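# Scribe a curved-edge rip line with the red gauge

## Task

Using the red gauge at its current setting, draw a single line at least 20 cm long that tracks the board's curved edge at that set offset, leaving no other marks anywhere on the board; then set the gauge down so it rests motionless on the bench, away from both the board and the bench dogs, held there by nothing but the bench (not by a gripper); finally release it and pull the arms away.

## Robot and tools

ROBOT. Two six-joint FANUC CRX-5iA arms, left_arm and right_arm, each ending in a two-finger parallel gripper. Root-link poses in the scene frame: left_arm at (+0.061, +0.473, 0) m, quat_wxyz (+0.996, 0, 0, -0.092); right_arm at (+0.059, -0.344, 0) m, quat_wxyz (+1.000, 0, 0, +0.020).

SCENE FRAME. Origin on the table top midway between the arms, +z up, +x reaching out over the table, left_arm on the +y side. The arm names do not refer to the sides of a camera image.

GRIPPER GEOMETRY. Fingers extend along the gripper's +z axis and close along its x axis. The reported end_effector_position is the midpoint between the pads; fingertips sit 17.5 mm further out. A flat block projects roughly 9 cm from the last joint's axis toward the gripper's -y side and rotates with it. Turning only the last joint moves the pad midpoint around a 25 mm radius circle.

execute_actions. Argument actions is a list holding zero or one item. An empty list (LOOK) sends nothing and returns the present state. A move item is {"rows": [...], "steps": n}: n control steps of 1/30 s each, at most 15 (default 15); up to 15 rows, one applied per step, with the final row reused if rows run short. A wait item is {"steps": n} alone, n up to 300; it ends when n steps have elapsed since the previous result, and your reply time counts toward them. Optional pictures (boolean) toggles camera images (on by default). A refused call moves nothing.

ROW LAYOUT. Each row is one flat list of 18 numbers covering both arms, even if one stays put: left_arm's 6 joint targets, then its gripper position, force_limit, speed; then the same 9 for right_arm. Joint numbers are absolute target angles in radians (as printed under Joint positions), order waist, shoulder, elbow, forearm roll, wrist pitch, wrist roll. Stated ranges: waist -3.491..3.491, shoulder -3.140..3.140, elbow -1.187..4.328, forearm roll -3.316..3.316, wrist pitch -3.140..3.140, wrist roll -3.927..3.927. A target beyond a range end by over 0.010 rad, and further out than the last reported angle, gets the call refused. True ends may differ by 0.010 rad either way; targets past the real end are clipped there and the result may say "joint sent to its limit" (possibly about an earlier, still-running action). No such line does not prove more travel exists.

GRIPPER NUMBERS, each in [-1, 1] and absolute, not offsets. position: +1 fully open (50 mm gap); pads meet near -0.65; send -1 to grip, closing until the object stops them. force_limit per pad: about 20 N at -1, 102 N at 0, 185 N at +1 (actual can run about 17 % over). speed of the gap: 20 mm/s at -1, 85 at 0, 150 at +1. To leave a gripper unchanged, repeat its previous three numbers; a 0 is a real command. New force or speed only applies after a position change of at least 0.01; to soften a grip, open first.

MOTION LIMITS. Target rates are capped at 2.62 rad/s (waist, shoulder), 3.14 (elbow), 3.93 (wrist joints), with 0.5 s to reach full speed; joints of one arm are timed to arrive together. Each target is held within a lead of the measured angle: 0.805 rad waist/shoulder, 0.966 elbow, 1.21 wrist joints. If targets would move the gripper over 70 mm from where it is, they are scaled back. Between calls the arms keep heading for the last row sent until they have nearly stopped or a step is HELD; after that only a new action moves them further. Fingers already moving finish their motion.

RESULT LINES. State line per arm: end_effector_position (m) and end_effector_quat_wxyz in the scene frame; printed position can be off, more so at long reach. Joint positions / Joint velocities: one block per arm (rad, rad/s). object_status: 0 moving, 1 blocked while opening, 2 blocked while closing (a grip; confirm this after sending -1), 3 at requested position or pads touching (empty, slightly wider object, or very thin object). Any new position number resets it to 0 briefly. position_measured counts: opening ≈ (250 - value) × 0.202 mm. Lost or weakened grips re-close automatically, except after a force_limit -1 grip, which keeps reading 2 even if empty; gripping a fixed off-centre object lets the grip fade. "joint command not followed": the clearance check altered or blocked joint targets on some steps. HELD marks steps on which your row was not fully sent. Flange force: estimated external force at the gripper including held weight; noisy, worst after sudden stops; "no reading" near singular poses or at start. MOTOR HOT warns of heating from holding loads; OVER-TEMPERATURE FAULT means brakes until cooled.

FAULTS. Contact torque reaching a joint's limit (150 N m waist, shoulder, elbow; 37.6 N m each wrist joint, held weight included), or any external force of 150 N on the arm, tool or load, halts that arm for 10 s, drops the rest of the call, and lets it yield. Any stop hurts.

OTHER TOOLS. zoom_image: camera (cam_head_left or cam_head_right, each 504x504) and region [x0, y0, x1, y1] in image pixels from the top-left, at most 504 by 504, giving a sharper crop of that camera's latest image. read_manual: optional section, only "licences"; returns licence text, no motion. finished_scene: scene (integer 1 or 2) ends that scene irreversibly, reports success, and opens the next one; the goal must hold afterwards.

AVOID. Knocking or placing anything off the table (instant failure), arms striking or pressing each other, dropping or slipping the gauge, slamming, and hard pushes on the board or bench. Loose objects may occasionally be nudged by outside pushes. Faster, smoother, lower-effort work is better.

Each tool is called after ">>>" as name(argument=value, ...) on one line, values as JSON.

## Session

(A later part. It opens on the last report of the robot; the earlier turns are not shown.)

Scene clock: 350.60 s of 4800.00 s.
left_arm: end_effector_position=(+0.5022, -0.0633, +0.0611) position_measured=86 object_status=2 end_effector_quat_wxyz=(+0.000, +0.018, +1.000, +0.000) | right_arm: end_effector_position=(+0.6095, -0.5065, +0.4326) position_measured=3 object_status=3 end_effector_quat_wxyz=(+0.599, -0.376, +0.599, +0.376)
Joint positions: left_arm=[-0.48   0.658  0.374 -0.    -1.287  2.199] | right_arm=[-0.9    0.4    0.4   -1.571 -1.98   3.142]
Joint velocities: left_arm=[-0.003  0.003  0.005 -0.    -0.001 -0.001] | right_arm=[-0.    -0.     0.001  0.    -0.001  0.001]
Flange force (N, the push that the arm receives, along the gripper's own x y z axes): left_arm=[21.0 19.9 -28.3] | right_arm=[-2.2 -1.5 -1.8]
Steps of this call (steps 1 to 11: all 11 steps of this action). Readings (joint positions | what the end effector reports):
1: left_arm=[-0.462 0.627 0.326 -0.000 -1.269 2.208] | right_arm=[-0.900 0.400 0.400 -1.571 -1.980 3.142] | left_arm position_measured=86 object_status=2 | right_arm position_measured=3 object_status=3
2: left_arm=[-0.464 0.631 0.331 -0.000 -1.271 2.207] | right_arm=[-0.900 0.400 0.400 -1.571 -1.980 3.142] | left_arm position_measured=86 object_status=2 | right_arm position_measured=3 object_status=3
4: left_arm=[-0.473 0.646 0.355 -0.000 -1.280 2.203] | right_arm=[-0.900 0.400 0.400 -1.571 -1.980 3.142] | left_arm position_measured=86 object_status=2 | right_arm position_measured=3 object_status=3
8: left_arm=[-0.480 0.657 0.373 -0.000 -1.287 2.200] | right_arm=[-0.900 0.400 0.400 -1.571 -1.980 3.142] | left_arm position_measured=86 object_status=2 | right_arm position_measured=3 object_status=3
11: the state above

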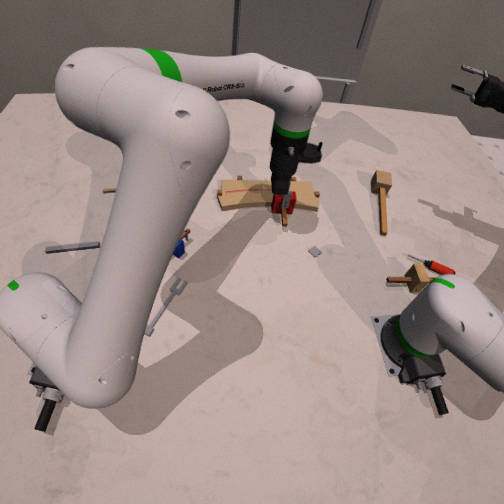

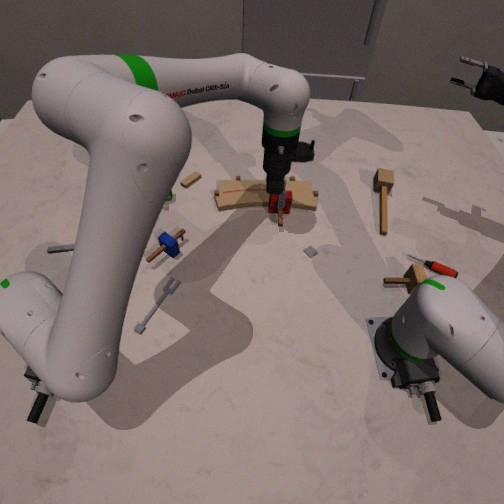

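>>> execute_actions(actions=[])

>>> execute_actions(actions=[{"rows":[[-0.4995,0.6892,0.4259,0,-1.3075,2.1893,-1,0,-0.5,-0.9,0.4,0.4,-1.5708,-1.98,3.1416,1,-0.3,0]],"steps":11}], pictures=false)

>>> execute_actions(actions=[{"rows":[[-0.5181,0.7213,0.4787,0,-1.3282,2.1789,-1,0,-0.5,-0.9,0.4,0.4,-1.5708,-1.98,3.1416,1,-0.3,0]],"steps":11}], pictures=false)

Scene clock: 386.10 s of 4800.00 s.
left_arm: end_effector_position=(+0.5022, -0.0635, +0.0611) position_measured=86 object_status=2 end_effector_quat_wxyz=(-0.000, +0.018, +1.000, +0.000) | right_arm: end_effector_position=(+0.6095, -0.5065, +0.4326) position_measured=3 object_status=3 end_effector_quat_wxyz=(+0.599, -0.376, +0.599, +0.376)
Joint positions: left_arm=[-0.481  0.658  0.375  0.    -1.287  2.199] | right_arm=[-0.9    0.4    0.4   -1.571 -1.98   3.142]
Joint velocities: left_arm=[-0.001  0.002  0.001 -0.    -0.    -0.001] | right_arm=[-0.     0.     0.001  0.    -0.001 -0.001]
Flange force (N, the push that the arm receives, along the gripper's own x y z axes): left_arm=[24.1 25.7 -26.7] | right_arm=[-2.1 -1.4 -2.3]
Steps of this call (steps 1 to 15: the robot went on to your last target; steps 16 to 90: nothing new was sent; then 32.50 s passed at rest). Readings (joint positions | what the end effector reports):
1: left_arm=[-0.480 0.658 0.374 -0.000 -1.287 2.199] | right_arm=[-0.900 0.400 0.400 -1.571 -1.980 3.142] | left_arm position_measured=86 object_status=2 | right_arm position_measured=3 object_status=3
2: left_arm=[-0.481 0.658 0.374 -0.000 -1.287 2.199] | right_arm=[-0.900 0.400 0.400 -1.571 -1.980 3.142] | left_arm position_measured=86 object_status=2 | right_arm position_measured=3 object_status=3
4: left_arm=[-0.481 0.658 0.374 -0.000 -1.287 2.199] | right_arm=[-0.900 0.400 0.400 -1.571 -1.980 3.142] | left_arm position_measured=86 object_status=2 | right_arm position_measured=3 object_status=3
8: left_arm=[-0.481 0.658 0.374 -0.000 -1.287 2.199] | right_arm=[-0.900 0.400 0.400 -1.571 -1.980 3.142] | left_arm position_measured=86 object_status=2 | right_arm position_measured=3 object_status=3
90: the state above
All arms were judged still, so your last target was given up. Only a new action makes them travel on or press farther. Fingers that are still opening or closing keep moving.

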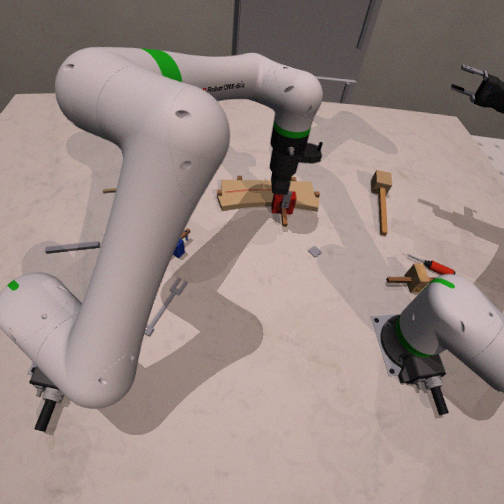

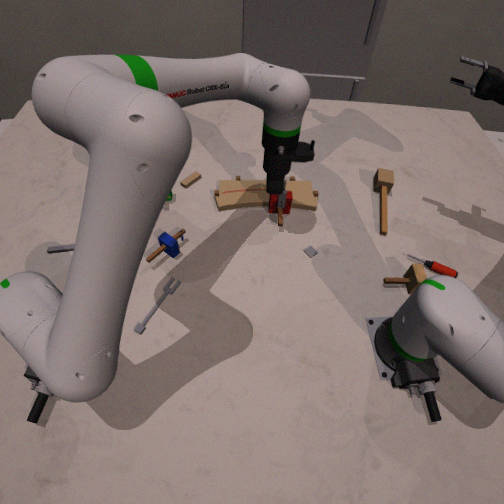

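Scene clock: 386.47 s of 4800.00 s.
left_arm: end_effector_position=(+0.5012, -0.0794, +0.0615) position_measured=86 object_status=2 end_effector_quat_wxyz=(-0.000, +0.032, +0.999, +0.000) | right_arm: end_effector_position=(+0.6095, -0.5065, +0.4326) position_measured=3 object_status=3 end_effector_quat_wxyz=(+0.599, -0.376, +0.599, +0.376)
Joint positions: left_arm=[-0.499  0.689  0.425  0.    -1.307  2.189] | right_arm=[-0.9    0.4    0.4   -1.571 -1.98   3.142]
Joint velocities: left_arm=[-0.003  0.004  0.005 -0.    -0.002 -0.001] | right_arm=[-0.     0.    -0.    -0.     0.002 -0.001]
Flange force (N, the push that the arm receives, along the gripper's own x y z axes): left_arm=[25.5 24.4 -14.2] | right_arm=[-2.2 -1.3 -1.6]
Steps of this call (steps 1 to 11: all 11 steps of this action). Readings (joint positions | what the end effector reports):
1: left_arm=[-0.481 0.659 0.375 0.000 -1.288 2.199] | right_arm=[-0.900 0.400 0.400 -1.571 -1.980 3.142] | left_arm position_measured=86 object_status=2 | right_arm position_measured=3 object_status=3
2: left_arm=[-0.483 0.662 0.381 0.000 -1.290 2.198] | right_arm=[-0.900 0.400 0.400 -1.571 -1.980 3.142] | left_arm position_measured=86 object_status=2 | right_arm position_measured=3 object_status=3
4: left_arm=[-0.492 0.677 0.406 0.000 -1.299 2.193] | right_arm=[-0.900 0.400 0.400 -1.571 -1.980 3.142] | left_arm position_measured=86 object_status=2 | right_arm position_measured=3 object_status=3
8: left_arm=[-0.499 0.688 0.424 0.000 -1.307 2.190] | right_arm=[-0.900 0.400 0.400 -1.571 -1.980 3.142] | left_arm position_measured=86 object_status=2 | right_arm position_measured=3 object_status=3
11: the state above

Scene clock: 386.83 s of 4800.00 s.
left_arm: end_effector_position=(+0.5000, -0.0953, +0.0616) position_measured=86 object_status=2 end_effector_quat_wxyz=(-0.000, +0.047, +0.999, -0.000) | right_arm: end_effector_position=(+0.6095, -0.5065, +0.4326) position_measured=3 object_status=3 end_effector_quat_wxyz=(+0.599, -0.376, +0.599, +0.376)
Joint positions: left_arm=[-0.518  0.721  0.478  0.    -1.328  2.179] | right_arm=[-0.9    0.4    0.4   -1.571 -1.98   3.142]
Joint velocities: left_arm=[-0.002  0.002  0.005  0.    -0.002 -0.003] | right_arm=[-0.    -0.    -0.    -0.001 -0.001  0.002]
Flange force (N, the push that the arm receives, along the gripper's own x y z axes): left_arm=[22.1 17.2 -16.7] | right_arm=[-2.4 -3.5 -1.4]
Steps of this call (steps 1 to 11: all 11 steps of this action). Readings (joint positions | what the end effector reports):
1: left_arm=[-0.500 0.690 0.426 0.000 -1.308 2.189] | right_arm=[-0.900 0.400 0.400 -1.571 -1.980 3.142] | left_arm position_measured=86 object_status=2 | right_arm position_measured=3 object_status=3
2: left_arm=[-0.502 0.693 0.432 0.000 -1.310 2.188] | right_arm=[-0.900 0.400 0.400 -1.571 -1.980 3.142] | left_arm position_measured=86 object_status=2 | right_arm position_measured=3 object_status=3
4: left_arm=[-0.511 0.708 0.457 0.000 -1.320 2.183] | right_arm=[-0.900 0.400 0.400 -1.571 -1.980 3.142] | left_arm position_measured=86 object_status=2 | right_arm position_measured=3 object_status=3
8: left_arm=[-0.518 0.720 0.477 0.000 -1.328 2.179] | right_arm=[-0.900 0.400 0.400 -1.571 -1.980 3.142] | left_arm position_measured=86 object_status=2 | right_arm position_measured=3 object_status=3
11: the state above

>>> execute_actions(actions=[{"rows":[[-0.5364,0.7541,0.5333,0,-1.35,2.168,-1,0,-0.5,-0.9,0.4,0.4,-1.5708,-1.98,3.1416,1,-0.3,0]],"steps":11}], pictures=false)

>>> execute_actions(actions=[{"rows":[[-0.5502,0.7793,0.5755,0,-1.367,2.160,-1,0,-0.5,-0.9,0.4,0.4,-1.5708,-1.98,3.1416,1,-0.3,0]],"steps":11}])

>>> zoom_image(camera="cam_head_left", region=[200,160,340,240])

Scene clock: 398.80 s of 4800.00 s.
left_arm: end_effector_position=(+0.4984, -0.1112, +0.0617) position_measured=86 object_status=2 end_effector_quat_wxyz=(+0.000, +0.062, +0.998, +0.000) | right_arm: end_effector_position=(+0.6095, -0.5065, +0.4326) position_measured=3 object_status=3 end_effector_quat_wxyz=(+0.599, -0.376, +0.599, +0.376)
Joint positions: left_arm=[-0.536  0.754  0.533 -0.    -1.35   2.168] | right_arm=[-0.9    0.4    0.4   -1.571 -1.98   3.142]
Joint velocities: left_arm=[-0.001  0.004  0.006 -0.    -0.002  0.   ] | right_arm=[-0.001  0.     0.     0.    -0.     0.001]
Flange force (N, the push that the arm receives, along the gripper's own x y z axes): left_arm=[46.8 37.0 -20.6] | right_arm=[-2.3 -2.6 -2.7]
Steps of this call (steps 1 to 15: the robot went on to your last target; steps 16 to 90: nothing new was sent; then 8.60 s passed at rest; steps 91 to 101: all 11 steps of this action). Readings (joint positions | what the end effector reports):
91: left_arm=[-0.518 0.722 0.479 -0.000 -1.329 2.179] | right_arm=[-0.900 0.400 0.400 -1.571 -1.980 3.142] | left_arm position_measured=86 object_status=2 | right_arm position_measured=3 object_status=3
92: left_arm=[-0.520 0.725 0.485 -0.000 -1.331 2.178] | right_arm=[-0.900 0.400 0.400 -1.571 -1.980 3.142] | left_arm position_measured=86 object_status=2 | right_arm position_measured=3 object_status=3
94: left_arm=[-0.529 0.740 0.511 -0.000 -1.341 2.172] | right_arm=[-0.900 0.400 0.400 -1.571 -1.980 3.142] | left_arm position_measured=86 object_status=2 | right_arm position_measured=3 object_status=3
98: left_arm=[-0.536 0.753 0.532 -0.000 -1.349 2.168] | right_arm=[-0.900 0.400 0.400 -1.571 -1.980 3.142] | left_arm position_measured=86 object_status=2 | right_arm position_measured=3 object_status=3
101: the state above

Scene clock: 399.17 s of 4800.00 s.
left_arm: end_effector_position=(+0.4967, -0.1232, +0.0616) position_measured=86 object_status=2 end_effector_quat_wxyz=(+0.000, +0.072, +0.997, +0.000) | right_arm: end_effector_position=(+0.6095, -0.5065, +0.4326) position_measured=3 object_status=3 end_effector_quat_wxyz=(+0.599, -0.376, +0.599, +0.376)
Joint positions: left_arm=[-0.55   0.779  0.575 -0.    -1.367  2.16 ] | right_arm=[-0.9    0.4    0.4   -1.571 -1.98   3.142]
Joint velocities: left_arm=[-0.003  0.004  0.005  0.001 -0.    -0.   ] | right_arm=[ 0.    -0.     0.    -0.     0.001 -0.001]
Flange force (N, the push that the arm receives, along the gripper's own x y z axes): left_arm=[41.6 32.9 -26.9] | right_arm=[-2.3 -2.4 -1.9]
Steps of this call (steps 1 to 11: all 11 steps of this action). Readings (joint positions | what the end effector reports):
1: left_arm=[-0.537 0.754 0.534 -0.000 -1.350 2.168] | right_arm=[-0.900 0.400 0.400 -1.571 -1.980 3.142] | left_arm position_measured=86 object_status=2 | right_arm position_measured=3 object_status=3
2: left_arm=[-0.538 0.758 0.540 -0.000 -1.353 2.167] | right_arm=[-0.900 0.400 0.400 -1.571 -1.980 3.142] | left_arm position_measured=86 object_status=2 | right_arm position_measured=3 object_status=3
4: left_arm=[-0.546 0.771 0.561 -0.000 -1.361 2.163] | right_arm=[-0.900 0.400 0.400 -1.571 -1.980 3.142] | left_arm position_measured=86 object_status=2 | right_arm position_measured=3 object_status=3
8: left_arm=[-0.550 0.779 0.574 -0.000 -1.367 2.160] | right_arm=[-0.900 0.400 0.400 -1.571 -1.980 3.142] | left_arm position_measured=86 object_status=2 | right_arm position_measured=3 object_status=3
11: the state above

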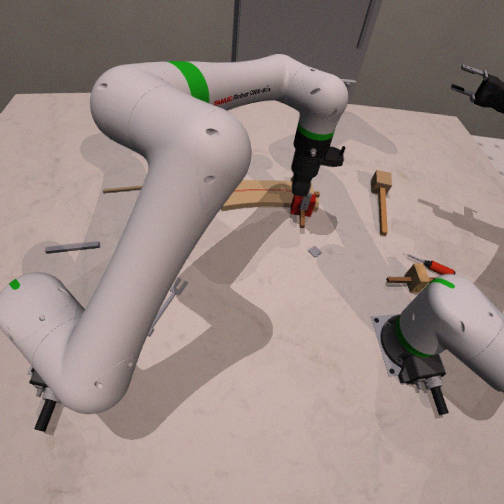

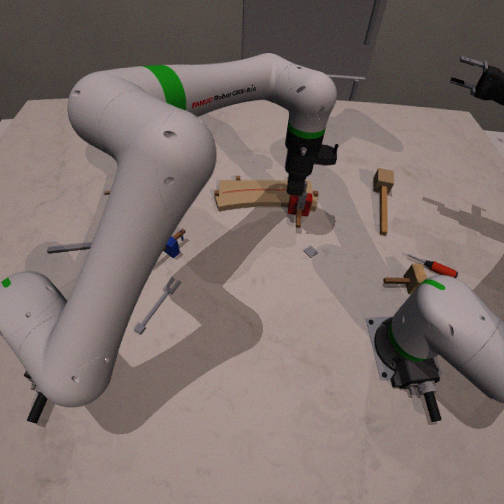

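Region (200, 160, 340, 240) of cam_head_left's 504x504 image, scaled by 3.600, with more detail than that image has; it fills the top 288 rows of this view, and the rest is white.

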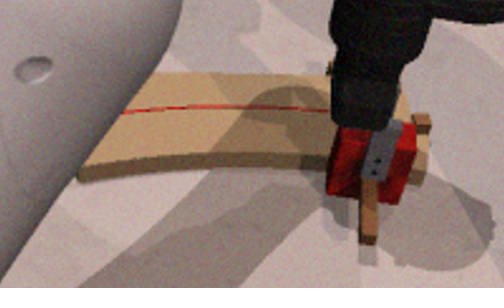

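>>> execute_actions(actions=[{"rows":[[-0.5515,0.7623,0.6075,0,-1.416,2.160,-1,0,-0.5,-0.9,0.4,0.4,-1.5708,-1.98,3.1416,1,-0.3,0]],"steps":12}], pictures=false)

>>> execute_actions(actions=[{"rows":[[-0.596,0.263,-0.126,0,-1.182,2.35,-1,0,-0.5,-0.9,0.4,0.4,-1.5708,-1.98,3.1416,1,-0.3,0]]}], pictures=false)

>>> execute_actions(actions=[{"steps":20}], pictures=false)

>>> execute_actions(actions=[{"rows":[[-0.596,0.2964,-0.1697,0,-1.1047,2.35,-1,0,-0.5,-0.9,0.4,0.4,-1.5708,-1.98,3.1416,1,-0.3,0]]}])

Scene clock: 410.97 s of 4800.00 s.
left_arm: end_effector_position=(+0.4949, -0.1231, +0.0871) position_measured=86 object_status=2 end_effector_quat_wxyz=(-0.000, +0.073, +0.997, -0.000) | right_arm: end_effector_position=(+0.6095, -0.5065, +0.4326) position_measured=3 object_status=3 end_effector_quat_wxyz=(+0.599, -0.376, +0.599, +0.376)
Joint positions: left_arm=[-0.551  0.762  0.607  0.    -1.416  2.16 ] | right_arm=[-0.9    0.4    0.4   -1.571 -1.98   3.142]
Joint velocities: left_arm=[-0.002 -0.001  0.001 -0.001 -0.003  0.   ] | right_arm=[ 0.    -0.     0.     0.     0.001 -0.   ]
Flange force (N, the push that the arm receives, along the gripper's own x y z axes): left_arm=[7.0 5.7 3.4] | right_arm=[-2.1 -1.8 -2.0]
Steps of this call (steps 1 to 15: the robot went on to your last target; steps 16 to 90: nothing new was sent; then 8.40 s passed at rest; steps 91 to 102: all 12 steps of this action). Readings (joint positions | what the end effector reports):
91: left_arm=[-0.550 0.779 0.576 0.000 -1.368 2.160] | right_arm=[-0.900 0.400 0.400 -1.571 -1.980 3.142] | left_arm position_measured=86 object_status=2 | right_arm position_measured=3 object_status=3
92: left_arm=[-0.550 0.778 0.580 0.000 -1.374 2.160] | right_arm=[-0.900 0.400 0.400 -1.571 -1.980 3.142] | left_arm position_measured=86 object_status=2 | right_arm position_measured=3 object_status=3
94: left_arm=[-0.551 0.768 0.597 0.000 -1.399 2.160] | right_arm=[-0.900 0.400 0.400 -1.571 -1.980 3.142] | left_arm position_measured=86 object_status=2 | right_arm position_measured=3 object_status=3
98: left_arm=[-0.551 0.763 0.607 0.000 -1.414 2.160] | right_arm=[-0.900 0.400 0.400 -1.571 -1.980 3.142] | left_arm position_measured=86 object_status=2 | right_arm position_measured=3 object_status=3
102: the state above

Scene clock: 411.47 s of 4800.00 s.
left_arm: end_effector_position=(+0.3943, -0.0523, +0.0986) position_measured=86 object_status=2 end_effector_quat_wxyz=(+0.000, +0.027, +1.000, -0.000) | right_arm: end_effector_position=(+0.6095, -0.5065, +0.4326) position_measured=3 object_status=3 end_effector_quat_wxyz=(+0.599, -0.376, +0.599, +0.376)
Joint positions: left_arm=[-0.58   0.446  0.144  0.    -1.267  2.28 ] | right_arm=[-0.9    0.4    0.4   -1.571 -1.98   3.142]
Joint velocities: left_arm=[-0.069 -0.764 -1.122 -0.     0.351  0.29 ] | right_arm=[ 0.     0.    -0.     0.     0.001  0.   ]
Flange force (N, the push that the arm receives, along the gripper's own x y z axes): left_arm=[3.7 -0.6 -1.7] | right_arm=[-2.3 -1.6 -2.4]
Steps of this call (steps 1 to 15: all 15 steps of this action). Readings (joint positions | what the end effector reports):
1: left_arm=[-0.552 0.762 0.607 0.000 -1.416 2.160] | right_arm=[-0.900 0.400 0.400 -1.571 -1.980 3.142] | left_arm position_measured=86 object_status=2 | right_arm position_measured=3 object_status=3
2: left_arm=[-0.552 0.758 0.601 0.000 -1.413 2.161] | right_arm=[-0.900 0.400 0.400 -1.571 -1.980 3.142] | left_arm position_measured=86 object_status=2 | right_arm position_measured=3 object_status=3
4: left_arm=[-0.554 0.736 0.569 0.000 -1.402 2.170] | right_arm=[-0.900 0.400 0.400 -1.571 -1.980 3.142] | left_arm position_measured=86 object_status=2 | right_arm position_measured=3 object_status=3
8: left_arm=[-0.563 0.638 0.425 0.000 -1.355 2.207] | right_arm=[-0.900 0.400 0.400 -1.571 -1.980 3.142] | left_arm position_measured=86 object_status=2 | right_arm position_measured=3 object_status=3
15: the state above

Scene clock: 412.13 s of 4800.00 s.
left_arm: end_effector_position=(+0.3281, +0.0010, +0.0898) position_measured=86 object_status=2 end_effector_quat_wxyz=(-0.000, +0.001, +1.000, +0.000) | right_arm: end_effector_position=(+0.6095, -0.5065, +0.4326) position_measured=3 object_status=3 end_effector_quat_wxyz=(+0.599, -0.376, +0.599, +0.376)
Joint positions: left_arm=[-0.596  0.263 -0.126 -0.    -1.182  2.35 ] | right_arm=[-0.9    0.4    0.4   -1.571 -1.98   3.142]
Joint velocities: left_arm=[-0.001 -0.001 -0.002 -0.     0.     0.001] | right_arm=[-0.    -0.    -0.    -0.001 -0.001 -0.   ]
Flange force (N, the push that the arm receives, along the gripper's own x y z axes): left_arm=[2.6 3.6 2.8] | right_arm=[-1.8 -1.7 -2.6]
Steps of this call (steps 1 to 20: the robot went on to your last target). Readings (joint positions | what the end effector reports):
1: left_arm=[-0.582 0.421 0.106 0.000 -1.255 2.290] | right_arm=[-0.900 0.400 0.400 -1.571 -1.980 3.142] | left_arm position_measured=86 object_status=2 | right_arm position_measured=3 object_status=3
2: left_arm=[-0.584 0.395 0.068 0.000 -1.243 2.300] | right_arm=[-0.900 0.400 0.400 -1.571 -1.980 3.142] | left_arm position_measured=86 object_status=2 | right_arm position_measured=3 object_status=3
4: left_arm=[-0.589 0.346 -0.004 -0.000 -1.220 2.318] | right_arm=[-0.900 0.400 0.400 -1.571 -1.980 3.142] | left_arm position_measured=86 object_status=2 | right_arm position_measured=3 object_status=3
8: left_arm=[-0.595 0.277 -0.105 -0.000 -1.189 2.344] | right_arm=[-0.900 0.400 0.400 -1.571 -1.980 3.142] | left_arm position_measured=86 object_status=2 | right_arm position_measured=3 object_status=3
20: the state above

Scene clock: 412.63 s of 4800.00 s.
left_arm: end_effector_position=(+0.3277, +0.0013, +0.0559) position_measured=86 object_status=2 end_effector_quat_wxyz=(+0.000, +0.001, +1.000, -0.000) | right_arm: end_effector_position=(+0.6095, -0.5065, +0.4326) position_measured=3 object_status=3 end_effector_quat_wxyz=(+0.599, -0.376, +0.599, +0.376)
Joint positions: left_arm=[-0.596  0.296 -0.17  -0.    -1.105  2.35 ] | right_arm=[-0.9    0.4    0.4   -1.571 -1.98   3.142]
Joint velocities: left_arm=[-0.001  0.001 -0.001 -0.     0.001 -0.001] | right_arm=[ 0.     0.001  0.001 -0.001  0.     0.002]
Flange force (N, the push that the arm receives, along the gripper's own x y z axes): left_arm=[3.8 4.1 2.2] | right_arm=[-2.1 -2.5 -1.6]
Steps of this call (steps 1 to 15: all 15 steps of this action). Readings (joint positions | what the end effector reports):
1: left_arm=[-0.596 0.263 -0.126 -0.000 -1.181 2.350] | right_arm=[-0.900 0.400 0.400 -1.571 -1.980 3.142] | left_arm position_measured=86 object_status=2 | right_arm position_measured=3 object_status=3
2: left_arm=[-0.596 0.266 -0.130 -0.000 -1.174 2.350] | right_arm=[-0.900 0.400 0.400 -1.571 -1.980 3.142] | left_arm position_measured=86 object_status=2 | right_arm position_measured=3 object_status=3
4: left_arm=[-0.596 0.281 -0.150 -0.000 -1.140 2.350] | right_arm=[-0.900 0.400 0.400 -1.571 -1.980 3.142] | left_arm position_measured=86 object_status=2 | right_arm position_measured=3 object_status=3
8: left_arm=[-0.596 0.295 -0.168 -0.000 -1.107 2.350] | right_arm=[-0.900 0.400 0.400 -1.571 -1.980 3.142] | left_arm position_measured=86 object_status=2 | right_arm position_measured=3 object_status=3
15: the state above

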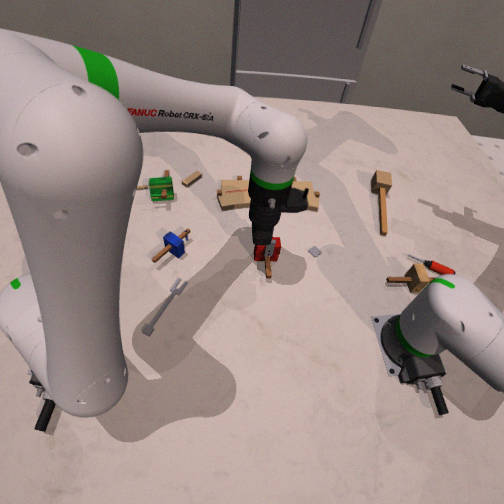

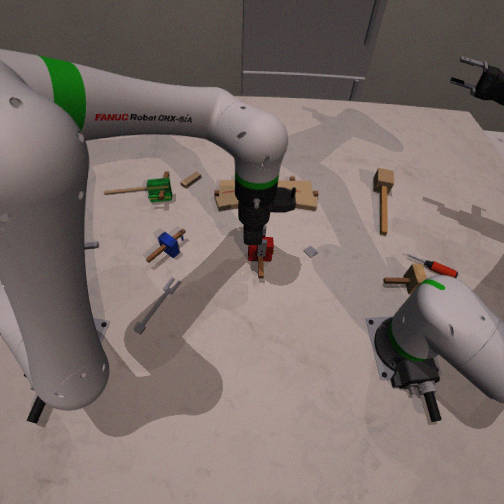

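>>> execute_actions(actions=[{"rows":[[-0.596,0.2984,-0.1723,0,-1.1001,2.35,-1,0,-0.5,-0.9,0.4,0.4,-1.5708,-1.98,3.1416,1,-0.3,0]],"steps":8}], pictures=false)

>>> execute_actions(actions=[{"rows":[[-0.596,0.2984,-0.1723,0,-1.1001,2.35,1,0,0,-0.9,0.4,0.4,-1.5708,-1.98,3.1416,1,-0.3,0]],"steps":12}], pictures=false)

>>> execute_actions(actions=[{"rows":[[-0.596,0.215,-0.05,0,-1.306,2.35,1,0,0,-0.9,0.4,0.4,-1.5708,-1.98,3.1416,1,-0.3,0]]}], pictures=false)

>>> execute_actions(actions=[{"rows":[[0.2,0.1,-0.05,0,-1.42,2.35,1,0,0,-0.9,0.4,0.4,-1.5708,-1.98,3.1416,1,-0.3,0]]}], pictures=false)

>>> execute_actions(actions=[{"steps":40}])

>>> zoom_image(camera="cam_head_right", region=[200,160,330,290])

Scene clock: 422.77 s of 4800.00 s.
left_arm: end_effector_position=(+0.3277, +0.0012, +0.0545) position_measured=86 object_status=2 end_effector_quat_wxyz=(+0.000, +0.000, +1.000, -0.000) | right_arm: end_effector_position=(+0.6095, -0.5065, +0.4326) position_measured=3 object_status=3 end_effector_quat_wxyz=(+0.599, -0.376, +0.599, +0.376)
Joint positions: left_arm=[-0.596  0.298 -0.172  0.    -1.1    2.35 ] | right_arm=[-0.9    0.4    0.4   -1.571 -1.98   3.142]
Joint velocities: left_arm=[-0.001  0.003 -0.002  0.     0.003  0.002] | right_arm=[ 0.     0.     0.    -0.    -0.001 -0.001]
Flange force (N, the push that the arm receives, along the gripper's own x y z axes): left_arm=[4.7 23.9 -94.1] | right_arm=[-2.0 -2.6 -1.8]
Steps of this call (steps 1 to 15: the robot went on to your last target; steps 16 to 90: nothing new was sent; then 6.87 s passed at rest; steps 91 to 98: all 8 steps of this action). Readings (joint positions | what the end effector reports):
91: left_arm=[-0.596 0.297 -0.170 -0.000 -1.104 2.350] | right_arm=[-0.900 0.400 0.400 -1.571 -1.980 3.142] | left_arm position_measured=86 object_status=2 | right_arm position_measured=3 object_status=3
92: left_arm=[-0.596 0.297 -0.171 0.000 -1.103 2.350] | right_arm=[-0.900 0.400 0.400 -1.571 -1.980 3.142] | left_arm position_measured=86 object_status=2 | right_arm position_measured=3 object_status=3
94: left_arm=[-0.596 0.297 -0.171 0.000 -1.101 2.350] | right_arm=[-0.900 0.400 0.400 -1.571 -1.980 3.142] | left_arm position_measured=86 object_status=2 | right_arm position_measured=3 object_status=3
98: the state above

Scene clock: 423.17 s of 4800.00 s.
left_arm: end_effector_position=(+0.3276, +0.0015, +0.0538) position_measured=3 object_status=0 end_effector_quat_wxyz=(+0.000, +0.001, +1.000, +0.000) | right_arm: end_effector_position=(+0.6095, -0.5065, +0.4326) position_measured=3 object_status=3 end_effector_quat_wxyz=(+0.599, -0.376, +0.599, +0.376)
Joint positions: left_arm=[-0.596  0.299 -0.172 -0.    -1.1    2.35 ] | right_arm=[-0.9    0.4    0.4   -1.571 -1.98   3.142]
Joint velocities: left_arm=[ 0.003 -0.001  0.002  0.     0.    -0.001] | right_arm=[ 0.    -0.     0.    -0.     0.002  0.   ]
Flange force (N, the push that the arm receives, along the gripper's own x y z axes): left_arm=[1.7 1.2 0.7] | right_arm=[-1.7 -0.2 -1.7]
Steps of this call (steps 1 to 12: all 12 steps of this action). Readings (joint positions | what the end effector reports):
1: left_arm=[-0.596 0.298 -0.172 0.000 -1.100 2.350] | right_arm=[-0.900 0.400 0.400 -1.571 -1.980 3.142] | left_arm position_measured=75 object_status=0 | right_arm position_measured=3 object_status=3
2: left_arm=[-0.596 0.299 -0.173 -0.000 -1.100 2.350] | right_arm=[-0.900 0.400 0.400 -1.571 -1.980 3.142] | left_arm position_measured=61 object_status=0 | right_arm position_measured=3 object_status=3
4: left_arm=[-0.596 0.299 -0.173 -0.000 -1.100 2.350] | right_arm=[-0.900 0.400 0.400 -1.571 -1.980 3.142] | left_arm position_measured=33 object_status=0 | right_arm position_measured=3 object_status=3
8: left_arm=[-0.596 0.299 -0.172 -0.000 -1.100 2.350] | right_arm=[-0.900 0.400 0.400 -1.571 -1.980 3.142] | left_arm position_measured=3 object_status=0 | right_arm position_measured=3 object_status=3
12: the state above

Scene clock: 423.67 s of 4800.00 s.
left_arm: end_effector_position=(+0.3265, +0.0024, +0.1447) position_measured=3 object_status=3 end_effector_quat_wxyz=(-0.000, +0.000, +1.000, +0.000) | right_arm: end_effector_position=(+0.6095, -0.5065, +0.4326) position_measured=3 object_status=3 end_effector_quat_wxyz=(+0.599, -0.376, +0.599, +0.376)
Joint positions: left_arm=[-0.596  0.215 -0.05   0.    -1.306  2.35 ] | right_arm=[-0.9    0.4    0.4   -1.571 -1.98   3.142]
Joint velocities: left_arm=[ 0.001 -0.004  0.005 -0.003 -0.006  0.001] | right_arm=[ 0.001 -0.     0.     0.001 -0.001  0.001]
Flange force (N, the push that the arm receives, along the gripper's own x y z axes): left_arm=[3.7 4.5 3.7] | right_arm=[-1.7 -0.9 -1.4]
Steps of this call (steps 1 to 15: all 15 steps of this action). Readings (joint positions | what the end effector reports):
1: left_arm=[-0.596 0.298 -0.172 -0.000 -1.101 2.350] | right_arm=[-0.900 0.400 0.400 -1.571 -1.980 3.142] | left_arm position_measured=3 object_status=3 | right_arm position_measured=3 object_status=3
2: left_arm=[-0.596 0.296 -0.169 -0.000 -1.107 2.350] | right_arm=[-0.900 0.400 0.400 -1.571 -1.980 3.142] | left_arm position_measured=3 object_status=3 | right_arm position_measured=3 object_status=3
4: left_arm=[-0.596 0.281 -0.146 -0.000 -1.145 2.350] | right_arm=[-0.900 0.400 0.400 -1.571 -1.980 3.142] | left_arm position_measured=3 object_status=3 | right_arm position_measured=3 object_status=3
8: left_arm=[-0.596 0.231 -0.074 0.000 -1.265 2.350] | right_arm=[-0.900 0.400 0.400 -1.571 -1.980 3.142] | left_arm position_measured=3 object_status=3 | right_arm position_measured=3 object_status=3
15: the state above

Scene clock: 424.17 s of 4800.00 s.
left_arm: end_effector_position=(+0.4433, +0.1090, +0.1665) position_measured=3 object_status=3 end_effector_quat_wxyz=(-0.000, -0.150, +0.989, +0.000) | right_arm: end_effector_position=(+0.6095, -0.5065, +0.4326) position_measured=3 object_status=3 end_effector_quat_wxyz=(+0.599, -0.376, +0.599, +0.376)
Joint positions: left_arm=[-0.293  0.171 -0.05  -0.    -1.349  2.35 ] | right_arm=[-0.9    0.4    0.4   -1.571 -1.98   3.142]
Joint velocities: left_arm=[ 0.726 -0.105 -0.    -0.    -0.103 -0.002] | right_arm=[ 0.    -0.    -0.     0.    -0.001 -0.   ]
Flange force (N, the push that the arm receives, along the gripper's own x y z axes): left_arm=[1.1 -1.2 0.5] | right_arm=[-1.3 -1.2 -1.3]
Steps of this call (steps 1 to 15: all 15 steps of this action). Readings (joint positions | what the end effector reports):
1: left_arm=[-0.595 0.215 -0.050 0.000 -1.306 2.350] | right_arm=[-0.900 0.400 0.400 -1.571 -1.980 3.142] | left_arm position_measured=3 object_status=3 | right_arm position_measured=3 object_status=3
2: left_arm=[-0.591 0.214 -0.050 0.000 -1.307 2.350] | right_arm=[-0.900 0.400 0.400 -1.571 -1.980 3.142] | left_arm position_measured=3 object_status=3 | right_arm position_measured=3 object_status=3
4: left_arm=[-0.564 0.210 -0.050 0.000 -1.311 2.350] | right_arm=[-0.900 0.400 0.400 -1.571 -1.980 3.142] | left_arm position_measured=3 object_status=3 | right_arm position_measured=3 object_status=3
8: left_arm=[-0.465 0.196 -0.050 -0.000 -1.325 2.350] | right_arm=[-0.900 0.400 0.400 -1.571 -1.980 3.142] | left_arm position_measured=3 object_status=3 | right_arm position_measured=3 object_status=3
15: the state above

Scene clock: 425.50 s of 4800.00 s.
left_arm: end_effector_position=(+0.5472, +0.3331, +0.2007) position_measured=3 object_status=3 end_effector_quat_wxyz=(+0.000, -0.387, +0.922, -0.000) | right_arm: end_effector_position=(+0.6095, -0.5065, +0.4326) position_measured=3 object_status=3 end_effector_quat_wxyz=(+0.599, -0.376, +0.599, +0.376)
Joint positions: left_arm=[ 0.2   0.1  -0.05 -0.   -1.42  2.35] | right_arm=[-0.9    0.4    0.4   -1.571 -1.98   3.142]
Joint velocities: left_arm=[-0.     0.001  0.001  0.001 -0.     0.001] | right_arm=[-0.     0.    -0.    -0.001 -0.    -0.001]
Flange force (N, the push that the arm receives, along the gripper's own x y z axes): left_arm=[2.2 2.9 2.2] | right_arm=[-2.3 -2.2 -2.2]
Steps of this call (steps 1 to 40: the robot went on to your last target). Readings (joint positions | what the end effector reports):
1: left_arm=[-0.269 0.168 -0.050 -0.000 -1.353 2.350] | right_arm=[-0.900 0.400 0.400 -1.571 -1.980 3.142] | left_arm position_measured=3 object_status=3 | right_arm position_measured=3 object_status=3
2: left_arm=[-0.244 0.164 -0.050 -0.000 -1.357 2.350] | right_arm=[-0.900 0.400 0.400 -1.571 -1.980 3.142] | left_arm position_measured=3 object_status=3 | right_arm position_measured=3 object_status=3
4: left_arm=[-0.194 0.157 -0.050 -0.000 -1.364 2.350] | right_arm=[-0.900 0.400 0.400 -1.571 -1.980 3.142] | left_arm position_measured=3 object_status=3 | right_arm position_measured=3 object_status=3
8: left_arm=[-0.095 0.143 -0.050 -0.000 -1.378 2.350] | right_arm=[-0.900 0.400 0.400 -1.571 -1.980 3.142] | left_arm position_measured=3 object_status=3 | right_arm position_measured=3 object_status=3
40: the state above

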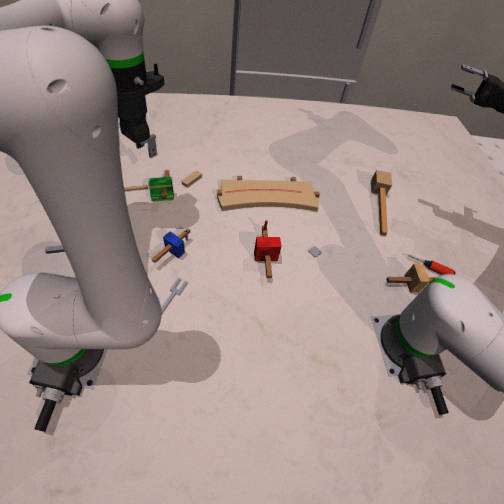

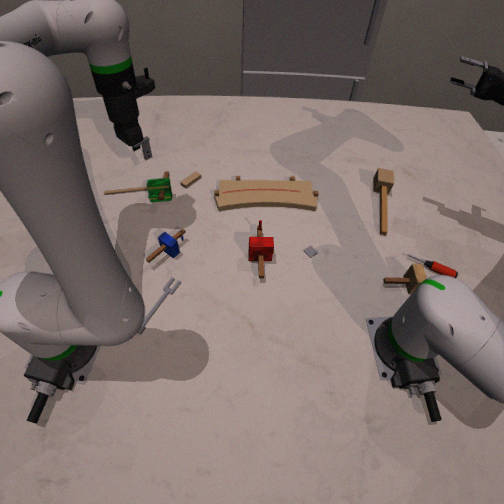

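Region (200, 160, 330, 290) of cam_head_right's 504x504 image, scaled by 3.877, with more detail than that image has.

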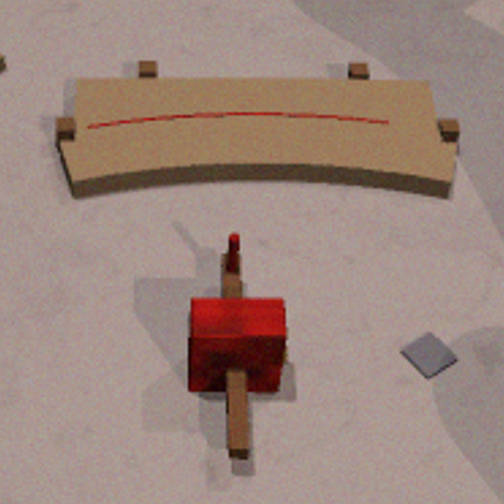

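>>> finished_scene(scene=2)

The scene is finished: the task was done.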